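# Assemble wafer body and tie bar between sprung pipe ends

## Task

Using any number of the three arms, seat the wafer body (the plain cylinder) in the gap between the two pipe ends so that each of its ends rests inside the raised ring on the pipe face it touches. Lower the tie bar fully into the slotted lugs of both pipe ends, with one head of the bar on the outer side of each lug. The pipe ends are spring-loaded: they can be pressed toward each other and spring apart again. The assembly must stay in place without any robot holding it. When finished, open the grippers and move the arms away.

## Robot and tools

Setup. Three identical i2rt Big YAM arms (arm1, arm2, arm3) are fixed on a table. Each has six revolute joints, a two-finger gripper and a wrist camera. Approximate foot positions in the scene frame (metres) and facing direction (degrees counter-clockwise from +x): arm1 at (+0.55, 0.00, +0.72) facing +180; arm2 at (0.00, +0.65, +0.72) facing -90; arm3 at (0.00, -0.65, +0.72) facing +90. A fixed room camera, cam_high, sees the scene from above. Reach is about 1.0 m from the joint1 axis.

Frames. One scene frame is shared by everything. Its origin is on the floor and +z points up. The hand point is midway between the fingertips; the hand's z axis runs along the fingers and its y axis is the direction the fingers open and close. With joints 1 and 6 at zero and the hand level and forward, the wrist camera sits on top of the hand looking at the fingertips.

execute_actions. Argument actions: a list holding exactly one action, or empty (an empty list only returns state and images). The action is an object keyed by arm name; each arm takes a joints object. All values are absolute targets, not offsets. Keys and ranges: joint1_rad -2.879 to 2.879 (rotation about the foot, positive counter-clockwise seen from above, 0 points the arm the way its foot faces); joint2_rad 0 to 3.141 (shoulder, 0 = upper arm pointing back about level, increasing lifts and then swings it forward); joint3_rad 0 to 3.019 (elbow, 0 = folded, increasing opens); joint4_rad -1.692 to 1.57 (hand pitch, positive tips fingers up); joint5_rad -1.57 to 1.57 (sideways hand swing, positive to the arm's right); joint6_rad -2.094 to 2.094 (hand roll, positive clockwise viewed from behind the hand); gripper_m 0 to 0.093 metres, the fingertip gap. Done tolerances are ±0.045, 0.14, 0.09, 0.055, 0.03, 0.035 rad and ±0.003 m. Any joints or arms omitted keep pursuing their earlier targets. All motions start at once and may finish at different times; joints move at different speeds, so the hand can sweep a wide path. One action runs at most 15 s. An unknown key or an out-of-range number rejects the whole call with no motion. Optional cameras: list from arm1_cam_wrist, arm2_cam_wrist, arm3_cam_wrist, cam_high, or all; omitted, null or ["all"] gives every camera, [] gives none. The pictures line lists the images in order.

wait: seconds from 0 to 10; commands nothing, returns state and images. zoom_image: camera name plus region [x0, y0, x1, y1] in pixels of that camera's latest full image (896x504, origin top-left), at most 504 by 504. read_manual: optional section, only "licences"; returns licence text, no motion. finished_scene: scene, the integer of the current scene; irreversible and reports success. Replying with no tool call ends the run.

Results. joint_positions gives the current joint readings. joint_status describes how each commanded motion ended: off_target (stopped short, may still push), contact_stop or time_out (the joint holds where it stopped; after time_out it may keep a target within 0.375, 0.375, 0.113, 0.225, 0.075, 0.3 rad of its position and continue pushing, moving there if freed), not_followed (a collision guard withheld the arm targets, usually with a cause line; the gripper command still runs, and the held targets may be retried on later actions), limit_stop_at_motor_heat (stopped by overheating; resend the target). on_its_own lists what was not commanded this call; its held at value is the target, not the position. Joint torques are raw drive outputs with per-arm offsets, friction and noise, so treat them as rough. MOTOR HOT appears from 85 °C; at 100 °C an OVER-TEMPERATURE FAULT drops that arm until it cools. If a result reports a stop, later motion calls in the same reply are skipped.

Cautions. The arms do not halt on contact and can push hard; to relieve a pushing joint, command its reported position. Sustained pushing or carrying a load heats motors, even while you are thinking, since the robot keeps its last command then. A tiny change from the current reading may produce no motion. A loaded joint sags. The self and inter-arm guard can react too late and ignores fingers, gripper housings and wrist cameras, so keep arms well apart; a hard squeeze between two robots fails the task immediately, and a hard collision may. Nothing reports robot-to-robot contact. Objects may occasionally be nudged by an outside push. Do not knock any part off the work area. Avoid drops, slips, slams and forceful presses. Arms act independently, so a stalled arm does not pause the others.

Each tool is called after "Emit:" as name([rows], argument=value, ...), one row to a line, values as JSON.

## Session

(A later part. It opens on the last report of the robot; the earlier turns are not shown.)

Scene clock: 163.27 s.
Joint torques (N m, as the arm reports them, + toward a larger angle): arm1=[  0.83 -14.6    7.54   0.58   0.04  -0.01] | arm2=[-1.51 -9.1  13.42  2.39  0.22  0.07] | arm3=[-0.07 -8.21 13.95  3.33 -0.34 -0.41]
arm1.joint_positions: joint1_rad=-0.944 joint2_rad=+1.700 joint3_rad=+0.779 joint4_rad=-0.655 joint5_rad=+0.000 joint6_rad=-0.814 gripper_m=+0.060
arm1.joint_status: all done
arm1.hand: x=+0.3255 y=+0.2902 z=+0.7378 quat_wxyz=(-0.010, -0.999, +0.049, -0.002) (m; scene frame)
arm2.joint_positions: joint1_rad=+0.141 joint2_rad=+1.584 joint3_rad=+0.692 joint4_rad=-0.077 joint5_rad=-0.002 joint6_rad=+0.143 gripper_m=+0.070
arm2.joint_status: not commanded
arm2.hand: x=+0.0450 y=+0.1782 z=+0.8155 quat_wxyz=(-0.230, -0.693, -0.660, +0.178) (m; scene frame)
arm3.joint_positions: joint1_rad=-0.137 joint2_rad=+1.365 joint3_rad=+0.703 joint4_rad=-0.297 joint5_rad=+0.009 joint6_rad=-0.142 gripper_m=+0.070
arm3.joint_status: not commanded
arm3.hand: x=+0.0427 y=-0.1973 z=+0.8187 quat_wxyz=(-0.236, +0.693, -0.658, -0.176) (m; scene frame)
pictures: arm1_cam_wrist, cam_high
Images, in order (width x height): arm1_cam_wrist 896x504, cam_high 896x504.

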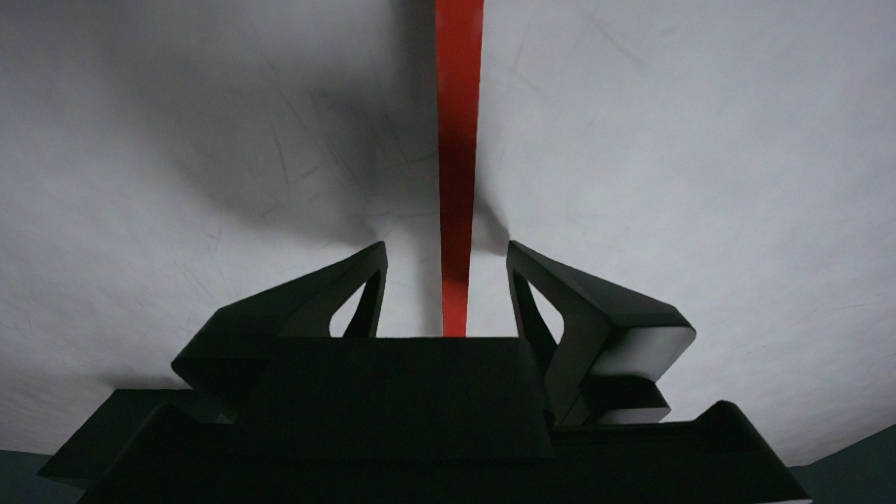

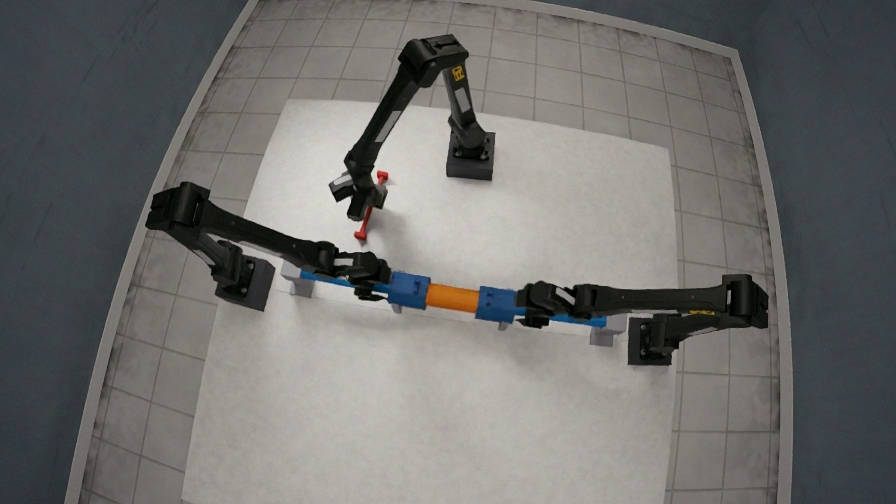

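Emit:
execute_actions([
  {"arm1":{"joints":{"gripper_m":0.0}}},
], cameras=[])

Emit:
execute_actions([
  {"arm1":{"joints":{"joint2_rad":1.06,"joint3_rad":0.85,"joint4_rad":-1.33}}},
], cameras=[])

Emit:
execute_actions([
  {"arm1":{"joints":{"joint1_rad":-0.003,"joint3_rad":1.0,"joint4_rad":-1.45,"joint5_rad":0.022,"joint6_rad":-1.549}}},
], cameras=["cam_high"])

Emit:
execute_actions([
  {"arm1":{"joints":{"joint2_rad":1.675,"joint3_rad":1.475,"joint4_rad":-1.3}}},
])

Emit:
zoom_image(camera="cam_high", region=[370, 240, 530, 330])

Scene clock: 174.57 s.
Joint torques (N m, as the arm reports them, + toward a larger angle): arm1=[  0.61 -14.94   7.64   0.36   0.03   0.02] | arm2=[-1.53 -9.08 13.41  2.39  0.22  0.07] | arm3=[-0.08 -8.23 13.97  3.31 -0.34 -0.41]
arm1.joint_positions: joint1_rad=-0.944 joint2_rad=+1.700 joint3_rad=+0.779 joint4_rad=-0.653 joint5_rad=+0.000 joint6_rad=-0.816 gripper_m=+0.011
arm1.joint_status: gripper_m off_target (ended at +0.011, target +0.000)
arm1.hand: x=+0.3252 y=+0.2906 z=+0.7379 quat_wxyz=(-0.009, -0.999, +0.048, -0.001) (m; scene frame)
arm2.joint_positions: joint1_rad=+0.141 joint2_rad=+1.584 joint3_rad=+0.692 joint4_rad=-0.077 joint5_rad=-0.002 joint6_rad=+0.143 gripper_m=+0.070
arm2.joint_status: not commanded
arm2.hand: x=+0.0450 y=+0.1782 z=+0.8155 quat_wxyz=(-0.230, -0.693, -0.660, +0.178) (m; scene frame)
arm3.joint_positions: joint1_rad=-0.137 joint2_rad=+1.365 joint3_rad=+0.703 joint4_rad=-0.297 joint5_rad=+0.009 joint6_rad=-0.142 gripper_m=+0.070
arm3.joint_status: not commanded
arm3.hand: x=+0.0427 y=-0.1973 z=+0.8187 quat_wxyz=(-0.236, +0.693, -0.658, -0.176) (m; scene frame)
pictures: none
No camera images: the call's "cameras" was empty. Leave "cameras" out to get every camera's image.

Scene clock: 175.90 s.
Joint torques (N m, as the arm reports them, + toward a larger angle): arm1=[ 0.99 -7.09 13.88 -0.71  0.04 -0.01] | arm2=[-1.52 -9.11 13.42  2.38  0.22  0.07] | arm3=[-0.09 -8.23 13.96  3.31 -0.34 -0.41]
arm1.joint_positions: joint1_rad=-0.944 joint2_rad=+1.065 joint3_rad=+0.803 joint4_rad=-1.317 joint5_rad=+0.000 joint6_rad=-0.816 gripper_m=+0.011
arm1.joint_status: all done
arm1.hand: x=+0.3886 y=+0.2122 z=+0.9420 quat_wxyz=(-0.011, -0.999, +0.048, -0.002) (m; scene frame)
arm2.joint_positions: joint1_rad=+0.141 joint2_rad=+1.584 joint3_rad=+0.692 joint4_rad=-0.077 joint5_rad=-0.002 joint6_rad=+0.143 gripper_m=+0.070
arm2.joint_status: not commanded
arm2.hand: x=+0.0450 y=+0.1782 z=+0.8155 quat_wxyz=(-0.230, -0.693, -0.660, +0.178) (m; scene frame)
arm3.joint_positions: joint1_rad=-0.137 joint2_rad=+1.365 joint3_rad=+0.703 joint4_rad=-0.297 joint5_rad=+0.009 joint6_rad=-0.142 gripper_m=+0.070
arm3.joint_status: not commanded
arm3.hand: x=+0.0427 y=-0.1973 z=+0.8187 quat_wxyz=(-0.236, +0.693, -0.658, -0.176) (m; scene frame)
pictures: none
No camera images: the call's "cameras" was empty. Leave "cameras" out to get every camera's image.

Scene clock: 177.57 s.
Joint torques (N m, as the arm reports them, + toward a larger angle): arm1=[ 1.59 -7.18 14.27 -0.98  0.03  0.05] | arm2=[-1.52 -9.12 13.42  2.39  0.22  0.07] | arm3=[-0.1  -8.24 13.96  3.32 -0.34 -0.41]
arm1.joint_positions: joint1_rad=-0.010 joint2_rad=+1.065 joint3_rad=+0.955 joint4_rad=-1.437 joint5_rad=+0.022 joint6_rad=-1.537 gripper_m=+0.011
arm1.joint_status: all done
arm1.hand: x=+0.2671 y=+0.0014 z=+1.0024 quat_wxyz=(+0.011, -0.711, -0.703, +0.007) (m; scene frame)
arm2.joint_positions: joint1_rad=+0.141 joint2_rad=+1.584 joint3_rad=+0.692 joint4_rad=-0.077 joint5_rad=-0.002 joint6_rad=+0.143 gripper_m=+0.070
arm2.joint_status: not commanded
arm2.hand: x=+0.0450 y=+0.1782 z=+0.8155 quat_wxyz=(-0.230, -0.693, -0.660, +0.178) (m; scene frame)
arm3.joint_positions: joint1_rad=-0.137 joint2_rad=+1.365 joint3_rad=+0.703 joint4_rad=-0.297 joint5_rad=+0.009 joint6_rad=-0.142 gripper_m=+0.070
arm3.joint_status: not commanded
arm3.hand: x=+0.0427 y=-0.1973 z=+0.8187 quat_wxyz=(-0.236, +0.693, -0.658, -0.176) (m; scene frame)
pictures: cam_high
Images, in order (width x height): cam_high 896x504.

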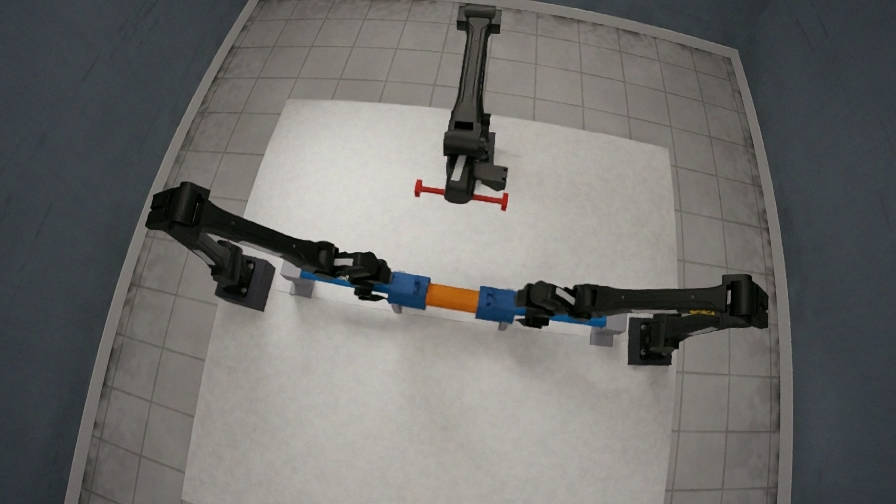

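Scene clock: 178.93 s.
Joint torques (N m, as the arm reports them, + toward a larger angle): arm1=[  1.72 -19.94  15.07  -0.01   0.02   0.01] | arm2=[-1.5  -9.11 13.41  2.39  0.22  0.07] | arm3=[-0.04 -8.29 13.98  3.33 -0.34 -0.41]
arm1.joint_positions: joint1_rad=-0.010 joint2_rad=+1.703 joint3_rad=+1.413 joint4_rad=-1.306 joint5_rad=+0.022 joint6_rad=-1.539 gripper_m=+0.011
arm1.joint_status: all done
arm1.hand: x=+0.0514 y=-0.0044 z=+0.9375 quat_wxyz=(-0.006, -0.710, -0.704, -0.011) (m; scene frame)
arm2.joint_positions: joint1_rad=+0.141 joint2_rad=+1.584 joint3_rad=+0.692 joint4_rad=-0.077 joint5_rad=-0.002 joint6_rad=+0.143 gripper_m=+0.070
arm2.joint_status: not commanded
arm2.hand: x=+0.0450 y=+0.1782 z=+0.8155 quat_wxyz=(-0.230, -0.693, -0.660, +0.178) (m; scene frame)
arm3.joint_positions: joint1_rad=-0.137 joint2_rad=+1.365 joint3_rad=+0.703 joint4_rad=-0.297 joint5_rad=+0.009 joint6_rad=-0.142 gripper_m=+0.070
arm3.joint_status: not commanded
arm3.hand: x=+0.0427 y=-0.1973 z=+0.8187 quat_wxyz=(-0.236, +0.693, -0.658, -0.176) (m; scene frame)
pictures: arm1_cam_wrist, arm2_cam_wrist, arm3_cam_wrist, cam_high
Images, in order (width x height): arm1_cam_wrist 896x504, arm2_cam_wrist 896x504, arm3_cam_wrist 896x504, cam_high 896x504.

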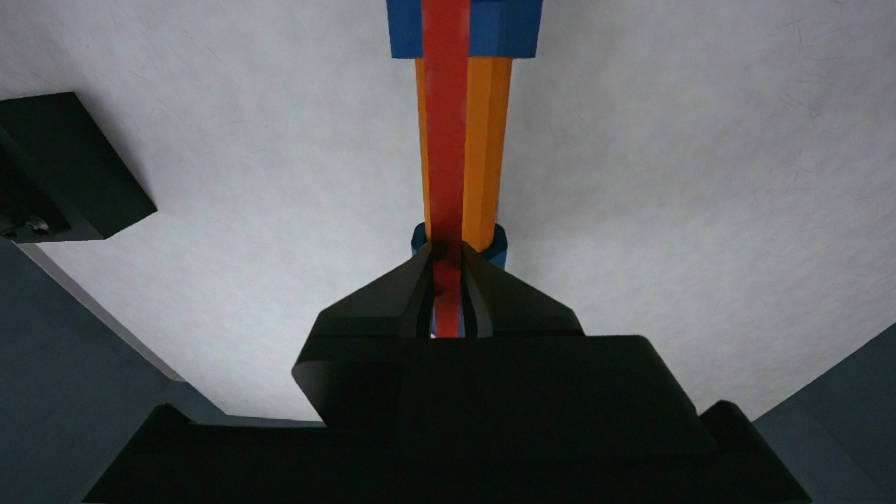

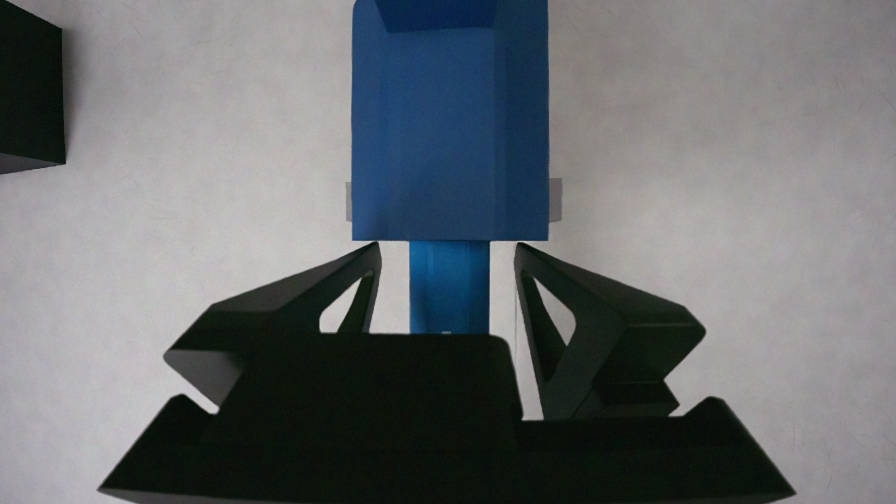

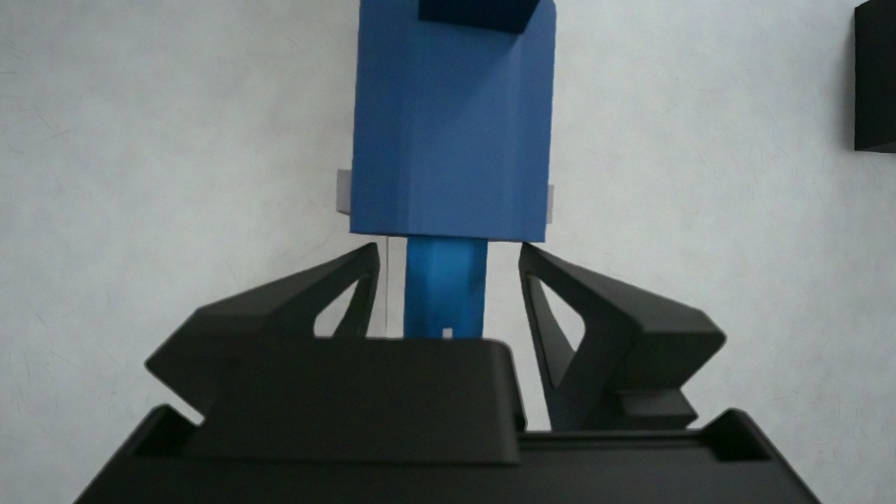

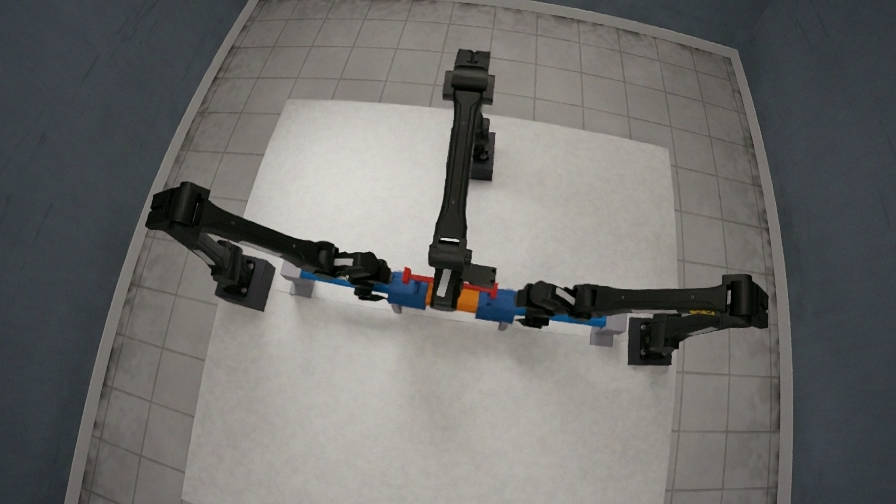

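Region (370, 240, 530, 330) of cam_high's 896x504 image, scaled by 3.150, with more detail than that image has; it fills the top 284 rows of this view, and the rest is white.

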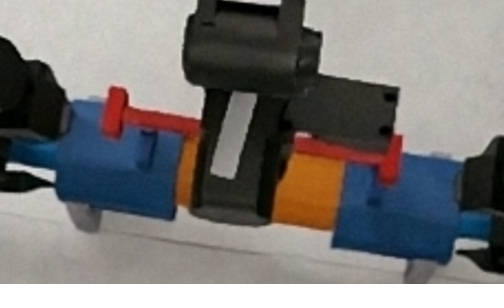

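Emit:
execute_actions([
  {"arm1":{"joints":{"joint1_rad":0.013,"joint2_rad":1.705,"joint4_rad":-1.258,"joint6_rad":-1.506}}},
], cameras=["arm1_cam_wrist","cam_high"])

Emit:
zoom_image(camera="cam_high", region=[390, 255, 520, 325])

Scene clock: 185.27 s.
Joint torques (N m, as the arm reports them, + toward a larger angle): arm1=[  2.02 -17.04  15.31   0.46   0.     0.26] | arm2=[-1.54 -9.13 13.42  2.38  0.22  0.07] | arm3=[-0.05 -8.22 13.95  3.31 -0.34 -0.41]
arm1.joint_positions: joint1_rad=+0.002 joint2_rad=+1.703 joint3_rad=+1.413 joint4_rad=-1.273 joint5_rad=+0.022 joint6_rad=-1.518 gripper_m=+0.011
arm1.joint_status: all done
arm1.hand: x=+0.0434 y=-0.0106 z=+0.9375 quat_wxyz=(+0.005, -0.714, -0.700, +0.001) (m; scene frame)
arm2.joint_positions: joint1_rad=+0.141 joint2_rad=+1.584 joint3_rad=+0.692 joint4_rad=-0.077 joint5_rad=-0.002 joint6_rad=+0.143 gripper_m=+0.070
arm2.joint_status: not commanded
arm2.hand: x=+0.0450 y=+0.1782 z=+0.8155 quat_wxyz=(-0.230, -0.693, -0.660, +0.178) (m; scene frame)
arm3.joint_positions: joint1_rad=-0.137 joint2_rad=+1.365 joint3_rad=+0.703 joint4_rad=-0.297 joint5_rad=+0.009 joint6_rad=-0.142 gripper_m=+0.070
arm3.joint_status: not commanded
arm3.hand: x=+0.0427 y=-0.1973 z=+0.8187 quat_wxyz=(-0.236, +0.693, -0.658, -0.176) (m; scene frame)
pictures: arm1_cam_wrist, cam_high
Images, in order (width x height): arm1_cam_wrist 896x504, cam_high 896x504.

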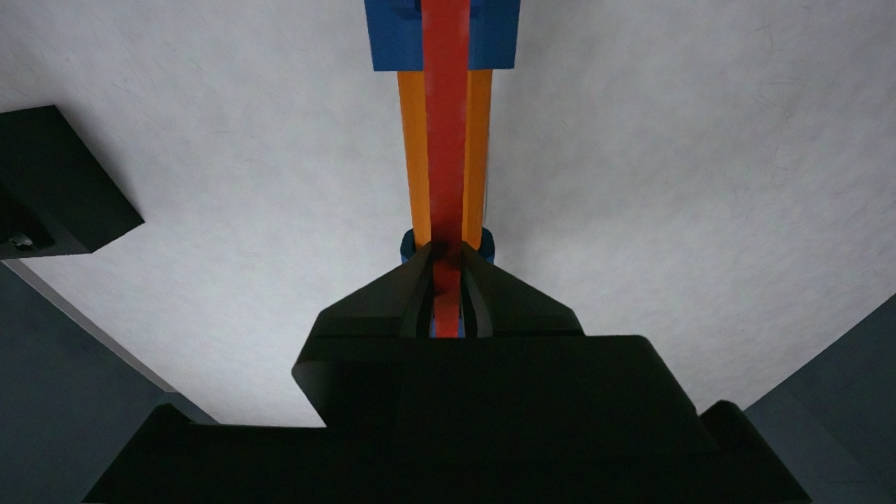

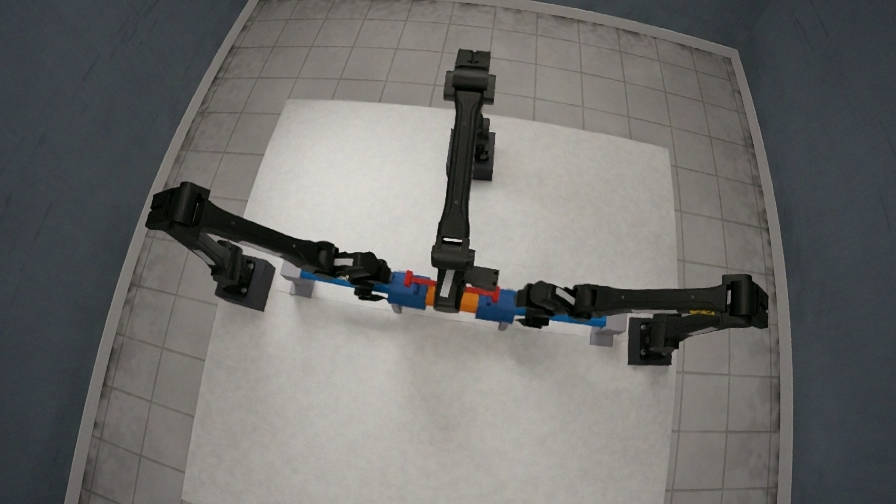

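Region (390, 255, 520, 325) of cam_high's 896x504 image, scaled by 3.877, with more detail than that image has; it fills the top 271 rows of this view, and the rest is white.

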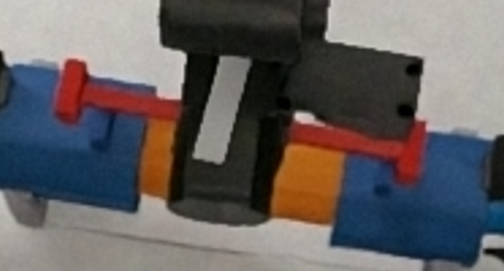

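Emit:
execute_actions([
  {"arm1":{"joints":{"joint1_rad":0.02,"joint2_rad":1.745}}},
])

Emit:
zoom_image(camera="cam_high", region=[390, 255, 520, 325])

Scene clock: 190.70 s.
Joint torques (N m, as the arm reports them, + toward a larger angle): arm1=[  2.56 -18.62  14.67   0.25   0.     0.23] | arm2=[-1.55 -9.12 13.41  2.39  0.22  0.07] | arm3=[-0.08 -8.28 13.97  3.32 -0.34 -0.41]
arm1.joint_positions: joint1_rad=+0.008 joint2_rad=+1.755 joint3_rad=+1.415 joint4_rad=-1.272 joint5_rad=+0.022 joint6_rad=-1.517 gripper_m=+0.011
arm1.joint_status: all done
arm1.hand: x=+0.0422 y=-0.0139 z=+0.9133 quat_wxyz=(-0.011, -0.712, -0.702, -0.016) (m; scene frame)
arm2.joint_positions: joint1_rad=+0.141 joint2_rad=+1.584 joint3_rad=+0.692 joint4_rad=-0.077 joint5_rad=-0.002 joint6_rad=+0.143 gripper_m=+0.070
arm2.joint_status: not commanded
arm2.hand: x=+0.0450 y=+0.1782 z=+0.8155 quat_wxyz=(-0.230, -0.693, -0.660, +0.178) (m; scene frame)
arm3.joint_positions: joint1_rad=-0.137 joint2_rad=+1.365 joint3_rad=+0.703 joint4_rad=-0.297 joint5_rad=+0.009 joint6_rad=-0.142 gripper_m=+0.070
arm3.joint_status: not commanded
arm3.hand: x=+0.0427 y=-0.1973 z=+0.8187 quat_wxyz=(-0.236, +0.693, -0.658, -0.176) (m; scene frame)
pictures: arm1_cam_wrist, arm2_cam_wrist, arm3_cam_wrist, cam_high
Images, in order (width x height): arm1_cam_wrist 896x504, arm2_cam_wrist 896x504, arm3_cam_wrist 896x504, cam_high 896x504.

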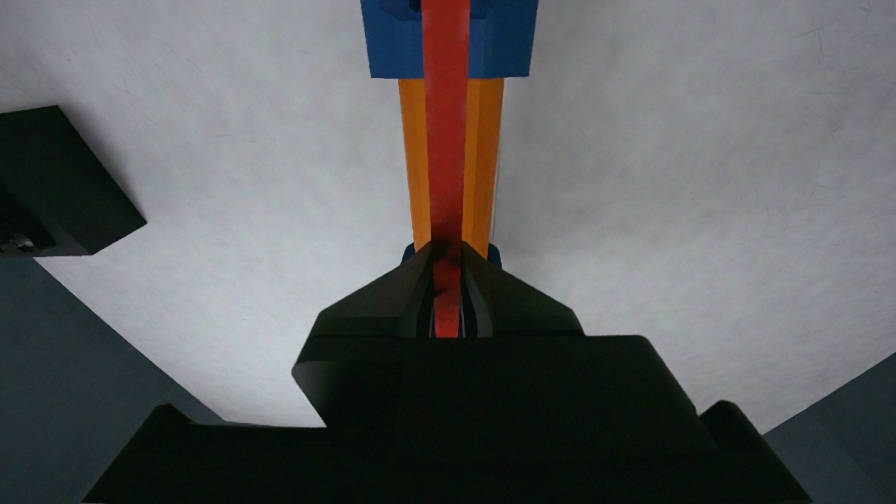

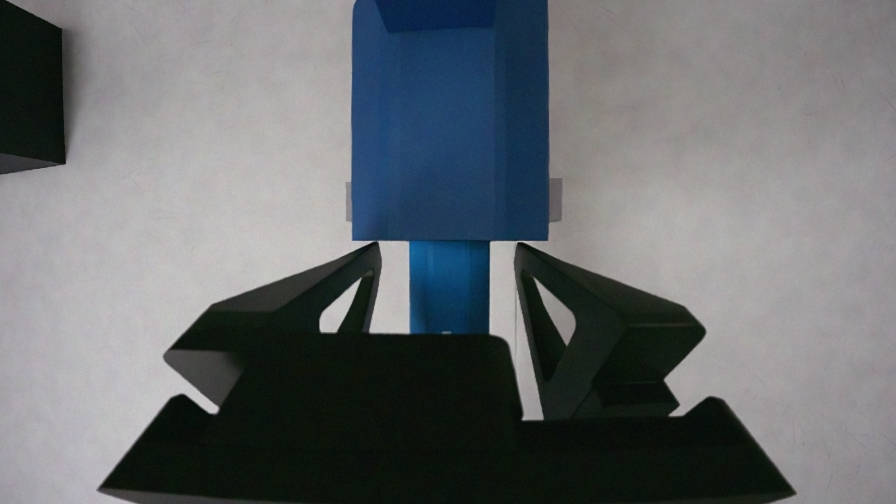

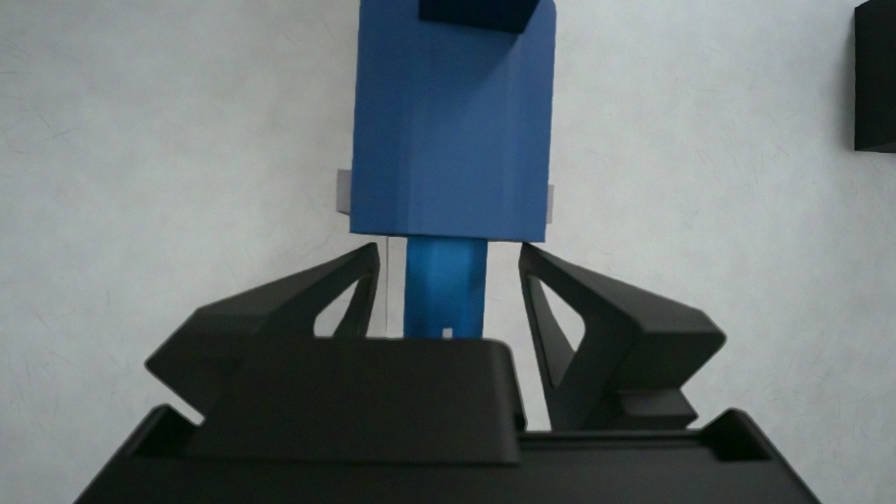

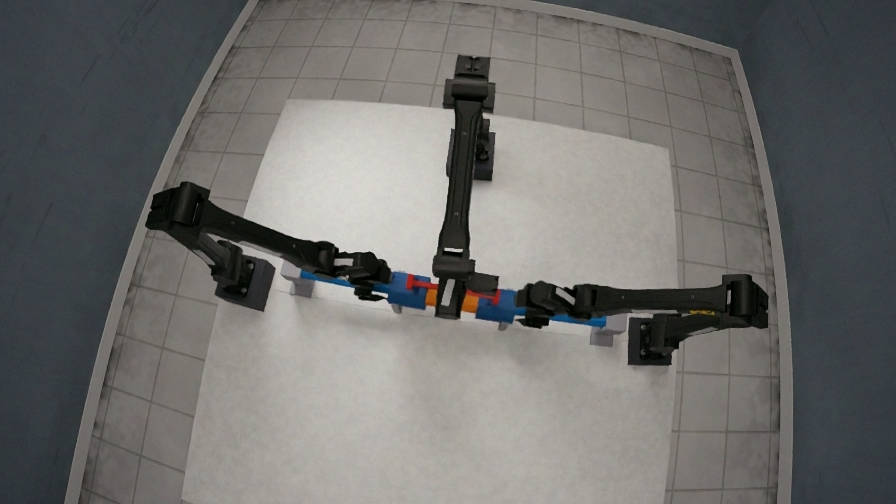

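Region (390, 255, 520, 325) of cam_high's 896x504 image, scaled by 3.877, with more detail than that image has; it fills the top 271 rows of this view, and the rest is white.

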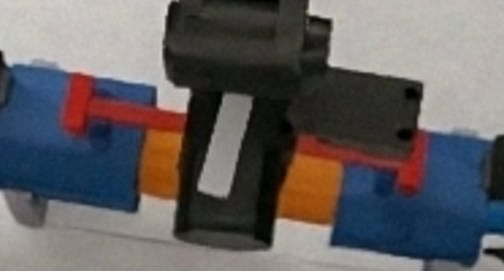

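Emit:
zoom_image(camera="arm1_cam_wrist", region=[340, 0, 560, 100])

Emit:
zoom_image(camera="cam_high", region=[385, 262, 445, 312])

Emit:
zoom_image(camera="cam_high", region=[465, 275, 525, 325])

Region (340, 0, 560, 100) of arm1_cam_wrist's 896x504 image, scaled by 2.291, with more detail than that image has; it fills the top 229 rows of this view, and the rest is white.

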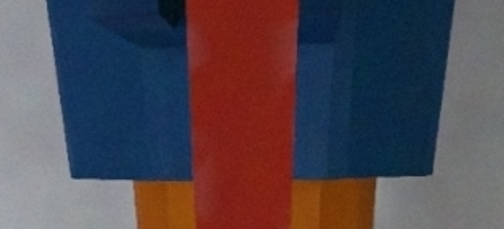

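Region (385, 262, 445, 312) of cam_high's 896x504 image, scaled by 8.400, with more detail than that image has.

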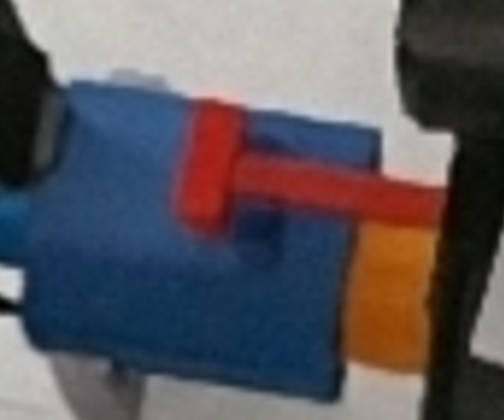

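Region (465, 275, 525, 325) of cam_high's 896x504 image, scaled by 8.400, with more detail than that image has.

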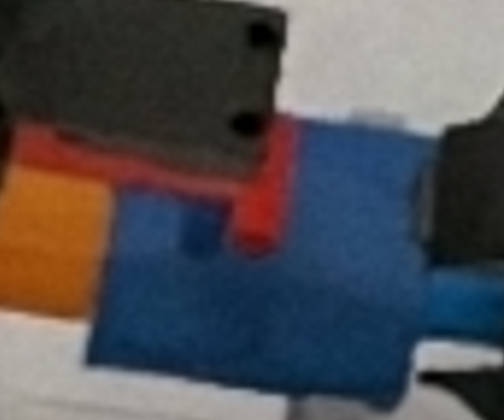

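Emit:
execute_actions([
  {"arm1":{"joints":{"joint2_rad":1.645,"joint3_rad":1.315,"joint4_rad":-1.114}}},
], cameras=["arm1_cam_wrist","cam_high"])

Emit:
zoom_image(camera="cam_high", region=[390, 255, 520, 325])

Scene clock: 209.53 s.
Joint torques (N m, as the arm reports them, + toward a larger angle): arm1=[  1.81 -17.7   10.44   0.62   0.     0.23] | arm2=[-1.5  -9.09 13.41  2.38  0.22  0.07] | arm3=[-0.07 -8.25 13.96  3.32 -0.34 -0.41]
arm1.joint_positions: joint1_rad=+0.008 joint2_rad=+1.660 joint3_rad=+1.305 joint4_rad=-1.130 joint5_rad=+0.022 joint6_rad=-1.517 gripper_m=+0.011
arm1.joint_status: all done
arm1.hand: x=+0.0479 y=-0.0136 z=+0.9201 quat_wxyz=(+0.032, -0.712, -0.701, +0.031) (m; scene frame)
arm2.joint_positions: joint1_rad=+0.141 joint2_rad=+1.584 joint3_rad=+0.692 joint4_rad=-0.077 joint5_rad=-0.002 joint6_rad=+0.143 gripper_m=+0.070
arm2.joint_status: not commanded
arm2.hand: x=+0.0450 y=+0.1782 z=+0.8155 quat_wxyz=(-0.230, -0.693, -0.660, +0.178) (m; scene frame)
arm3.joint_positions: joint1_rad=-0.137 joint2_rad=+1.365 joint3_rad=+0.703 joint4_rad=-0.297 joint5_rad=+0.009 joint6_rad=-0.142 gripper_m=+0.070
arm3.joint_status: not commanded
arm3.hand: x=+0.0427 y=-0.1973 z=+0.8187 quat_wxyz=(-0.236, +0.693, -0.658, -0.176) (m; scene frame)
pictures: arm1_cam_wrist, cam_high
Images, in order (width x height): arm1_cam_wrist 896x504, cam_high 896x504.

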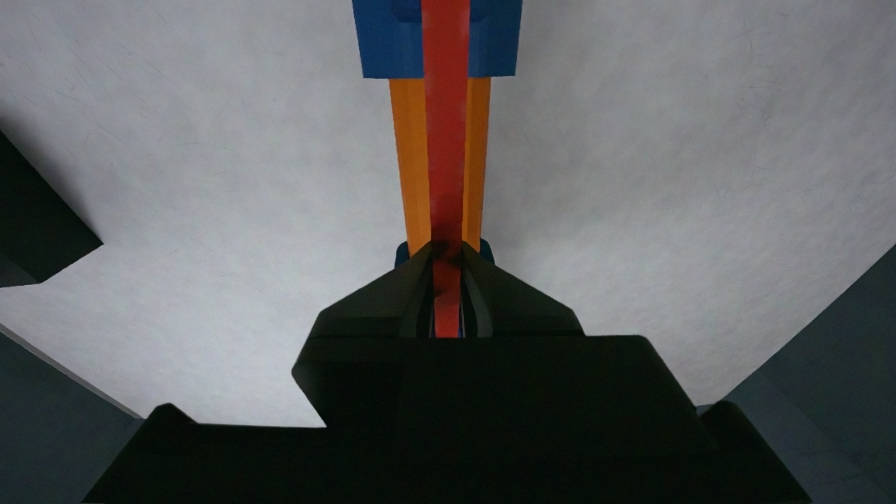

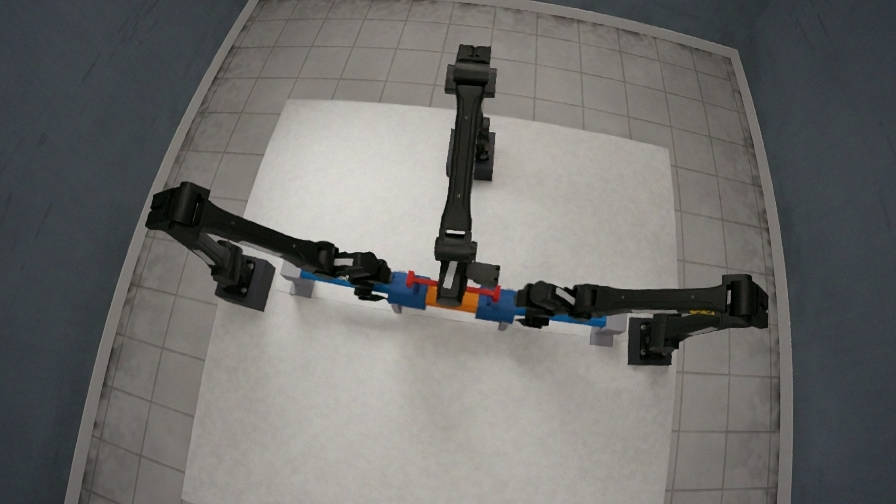

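Region (390, 255, 520, 325) of cam_high's 896x504 image, scaled by 3.877, with more detail than that image has; it fills the top 271 rows of this view, and the rest is white.

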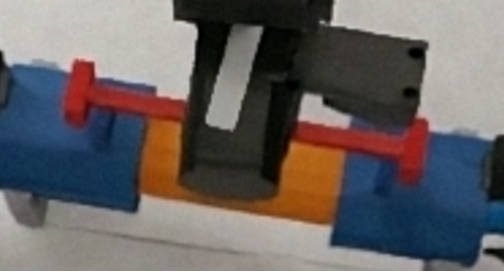

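Emit:
execute_actions([
  {"arm1":{"joints":{"joint2_rad":1.705}}},
])

Emit:
zoom_image(camera="cam_high", region=[390, 255, 520, 325])

Scene clock: 213.27 s.
Joint torques (N m, as the arm reports them, + toward a larger angle): arm1=[  2.02 -17.43  10.2    0.47  -0.26   0.21] | arm2=[-1.48 -9.11 13.41  2.38  0.23  0.07] | arm3=[-0.03 -8.25 13.96  3.32 -0.34 -0.41]
arm1.joint_positions: joint1_rad=+0.010 joint2_rad=+1.708 joint3_rad=+1.305 joint4_rad=-1.130 joint5_rad=+0.028 joint6_rad=-1.514 gripper_m=+0.011
arm1.joint_status: all done
arm1.hand: x=+0.0486 y=-0.0138 z=+0.8971 quat_wxyz=(+0.018, -0.713, -0.701, +0.011) (m; scene frame)
arm2.joint_positions: joint1_rad=+0.141 joint2_rad=+1.584 joint3_rad=+0.692 joint4_rad=-0.077 joint5_rad=-0.002 joint6_rad=+0.143 gripper_m=+0.070
arm2.joint_status: not commanded
arm2.hand: x=+0.0449 y=+0.1782 z=+0.8155 quat_wxyz=(-0.230, -0.693, -0.660, +0.178) (m; scene frame)
arm3.joint_positions: joint1_rad=-0.137 joint2_rad=+1.365 joint3_rad=+0.703 joint4_rad=-0.297 joint5_rad=+0.009 joint6_rad=-0.142 gripper_m=+0.070
arm3.joint_status: not commanded
arm3.hand: x=+0.0427 y=-0.1973 z=+0.8187 quat_wxyz=(-0.236, +0.693, -0.658, -0.176) (m; scene frame)
pictures: arm1_cam_wrist, arm2_cam_wrist, arm3_cam_wrist, cam_high
Images, in order (width x height): arm1_cam_wrist 896x504, arm2_cam_wrist 896x504, arm3_cam_wrist 896x504, cam_high 896x504.

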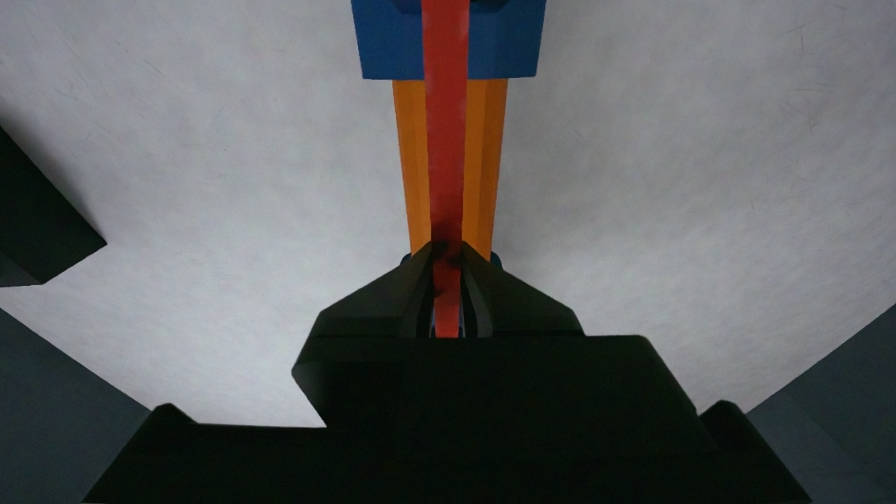

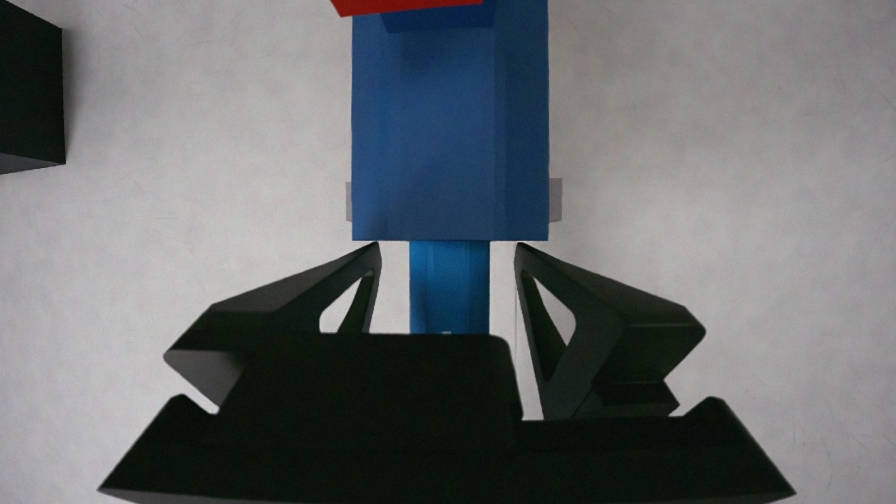

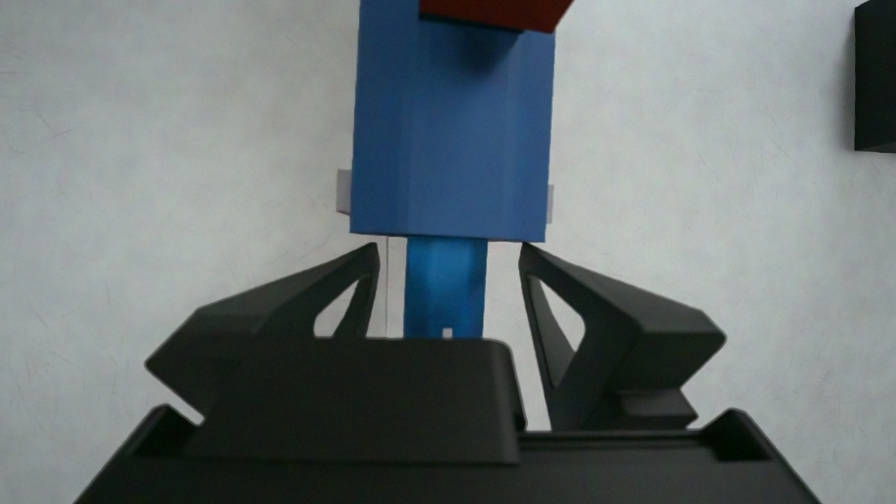

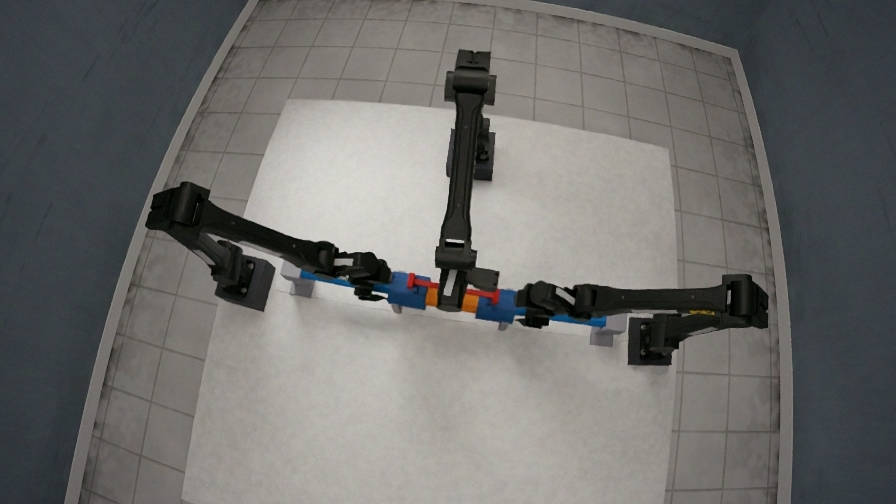

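Region (390, 255, 520, 325) of cam_high's 896x504 image, scaled by 3.877, with more detail than that image has; it fills the top 271 rows of this view, and the rest is white.

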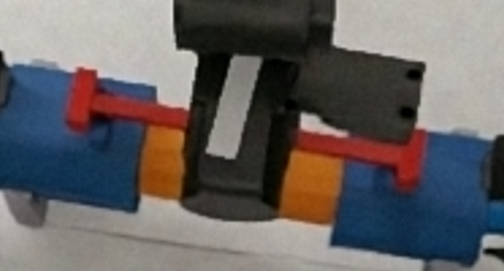

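Emit:
execute_actions([
  {"arm1":{"joints":{"joint1_rad":-0.003,"joint4_rad":-1.104,"joint6_rad":-1.545}}},
], cameras=["arm1_cam_wrist","arm2_cam_wrist","arm3_cam_wrist"])

Scene clock: 216.57 s.
Joint torques (N m, as the arm reports them, + toward a larger angle): arm1=[ -0.05 -17.4   10.26   0.92  -0.24  -0.15] | arm2=[-1.48 -9.15 13.41  2.39  0.23  0.07] | arm3=[-0.04 -8.21 13.97  3.32 -0.34 -0.41]
arm1.joint_positions: joint1_rad=+0.010 joint2_rad=+1.708 joint3_rad=+1.305 joint4_rad=-1.127 joint5_rad=+0.028 joint6_rad=-1.521 gripper_m=+0.011
arm1.joint_status: all done
arm1.hand: x=+0.0480 y=-0.0139 z=+0.8971 quat_wxyz=(+0.019, -0.710, -0.704, +0.012) (m; scene frame)
arm2.joint_positions: joint1_rad=+0.141 joint2_rad=+1.585 joint3_rad=+0.692 joint4_rad=-0.077 joint5_rad=-0.002 joint6_rad=+0.143 gripper_m=+0.070
arm2.joint_status: not commanded
arm2.hand: x=+0.0449 y=+0.1783 z=+0.8151 quat_wxyz=(-0.230, -0.693, -0.660, +0.178) (m; scene frame)
arm3.joint_positions: joint1_rad=-0.137 joint2_rad=+1.365 joint3_rad=+0.703 joint4_rad=-0.297 joint5_rad=+0.009 joint6_rad=-0.142 gripper_m=+0.070
arm3.joint_status: not commanded
arm3.hand: x=+0.0427 y=-0.1973 z=+0.8187 quat_wxyz=(-0.236, +0.693, -0.658, -0.176) (m; scene frame)
pictures: arm1_cam_wrist, arm2_cam_wrist, arm3_cam_wrist
Images, in order (width x height): arm1_cam_wrist 896x504, arm2_cam_wrist 896x504, arm3_cam_wrist 896x504.

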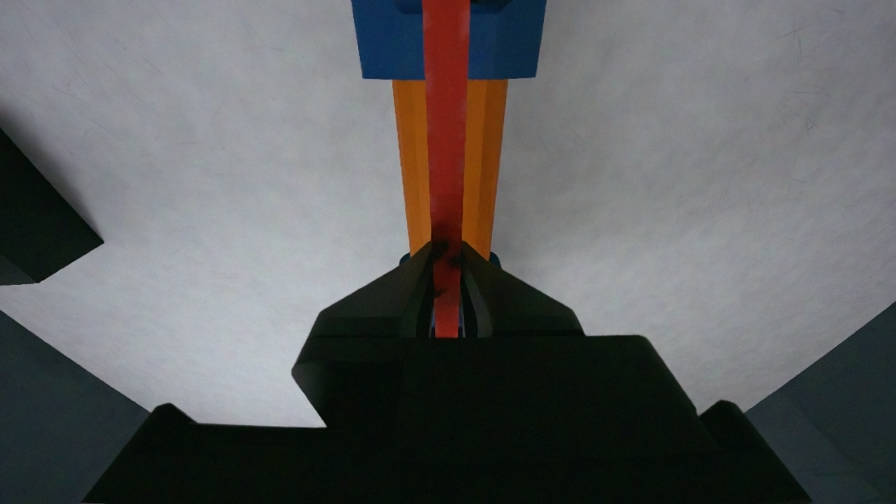

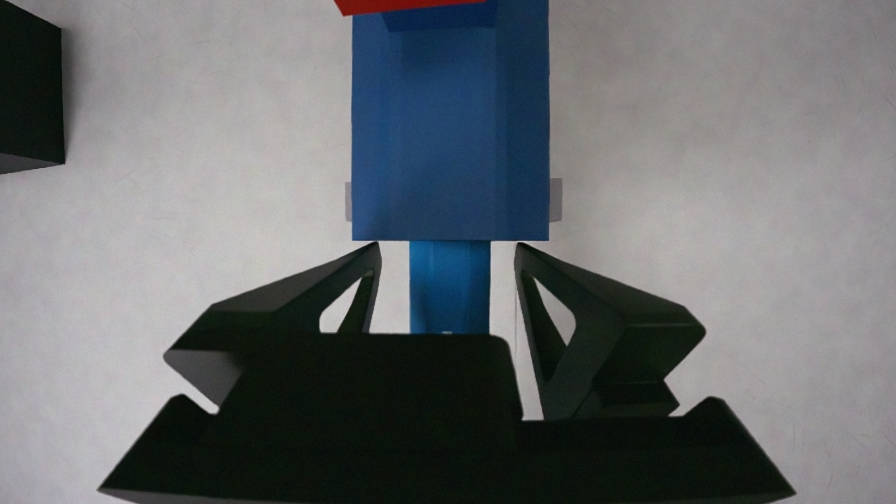

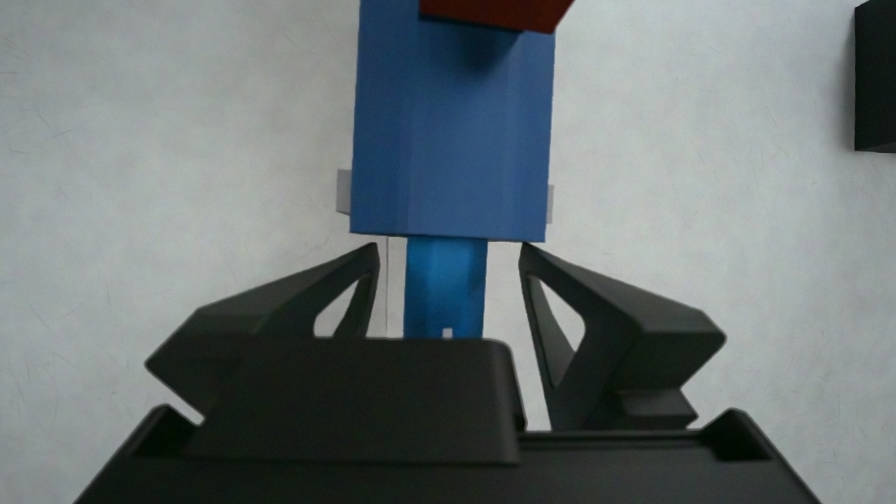

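Resting on the post; slide further −x.

Emit:
execute_actions([
  {"arm1":{"joints":{"joint1_rad":-0.008,"joint4_rad":-1.09}}},
], cameras=["arm1_cam_wrist","arm2_cam_wrist","arm3_cam_wrist"])

Scene clock: 219.40 s.
Joint torques (N m, as the arm reports them, + toward a larger angle): arm1=[ -0.28 -17.62  10.38   0.62  -0.1    0.05] | arm2=[-1.49 -9.16 13.41  2.39  0.25  0.07] | arm3=[-0.11 -8.26 13.96  3.33 -0.34 -0.41]
arm1.joint_positions: joint1_rad=+0.005 joint2_rad=+1.709 joint3_rad=+1.304 joint4_rad=-1.107 joint5_rad=+0.024 joint6_rad=-1.535 gripper_m=+0.011
arm1.joint_status: all done
arm1.hand: x=+0.0435 y=-0.0122 z=+0.8965 quat_wxyz=(+0.024, -0.707, -0.706, +0.019) (m; scene frame)
arm2.joint_positions: joint1_rad=+0.141 joint2_rad=+1.585 joint3_rad=+0.692 joint4_rad=-0.077 joint5_rad=-0.003 joint6_rad=+0.143 gripper_m=+0.070
arm2.joint_status: not commanded
arm2.hand: x=+0.0450 y=+0.1783 z=+0.8151 quat_wxyz=(-0.230, -0.693, -0.660, +0.177) (m; scene frame)
arm3.joint_positions: joint1_rad=-0.137 joint2_rad=+1.365 joint3_rad=+0.703 joint4_rad=-0.297 joint5_rad=+0.009 joint6_rad=-0.142 gripper_m=+0.070
arm3.joint_status: not commanded
arm3.hand: x=+0.0427 y=-0.1973 z=+0.8187 quat_wxyz=(-0.236, +0.693, -0.658, -0.176) (m; scene frame)
pictures: arm1_cam_wrist, arm2_cam_wrist, arm3_cam_wrist
Images, in order (width x height): arm1_cam_wrist 896x504, arm2_cam_wrist 896x504, arm3_cam_wrist 896x504.

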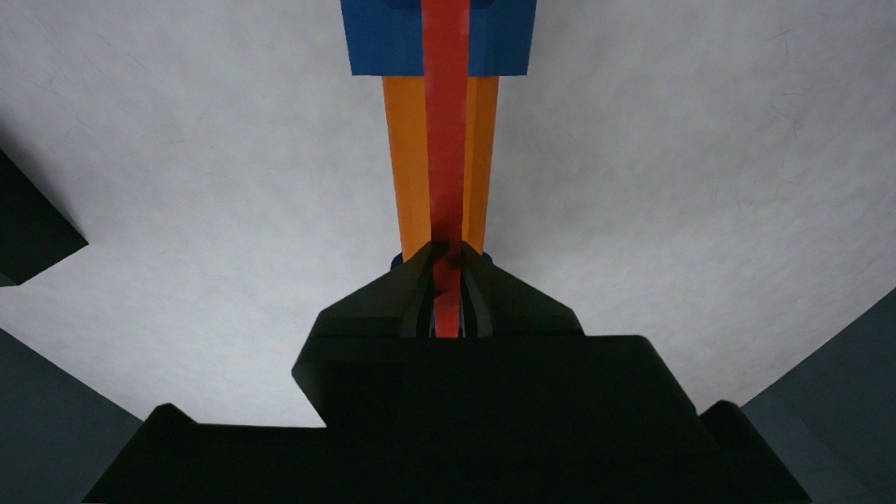

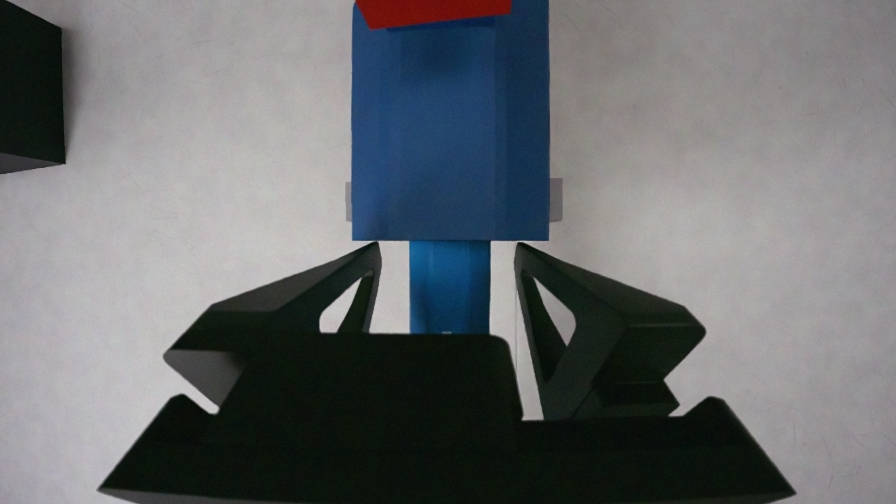

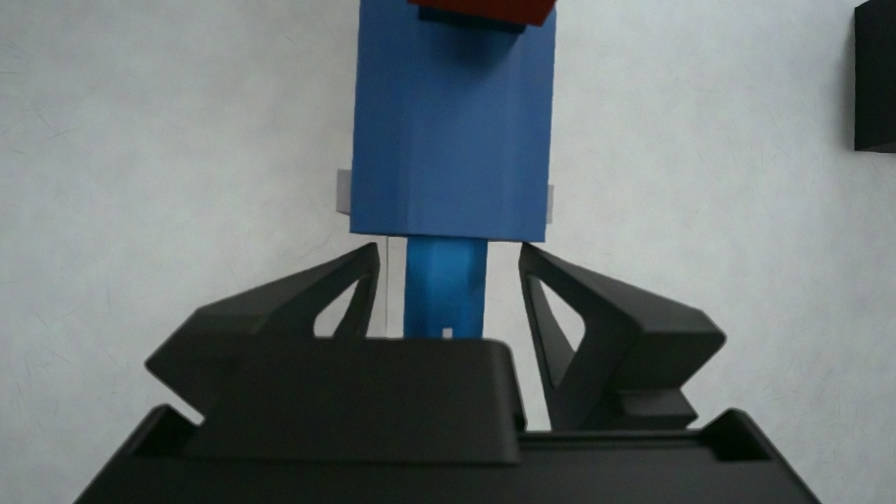

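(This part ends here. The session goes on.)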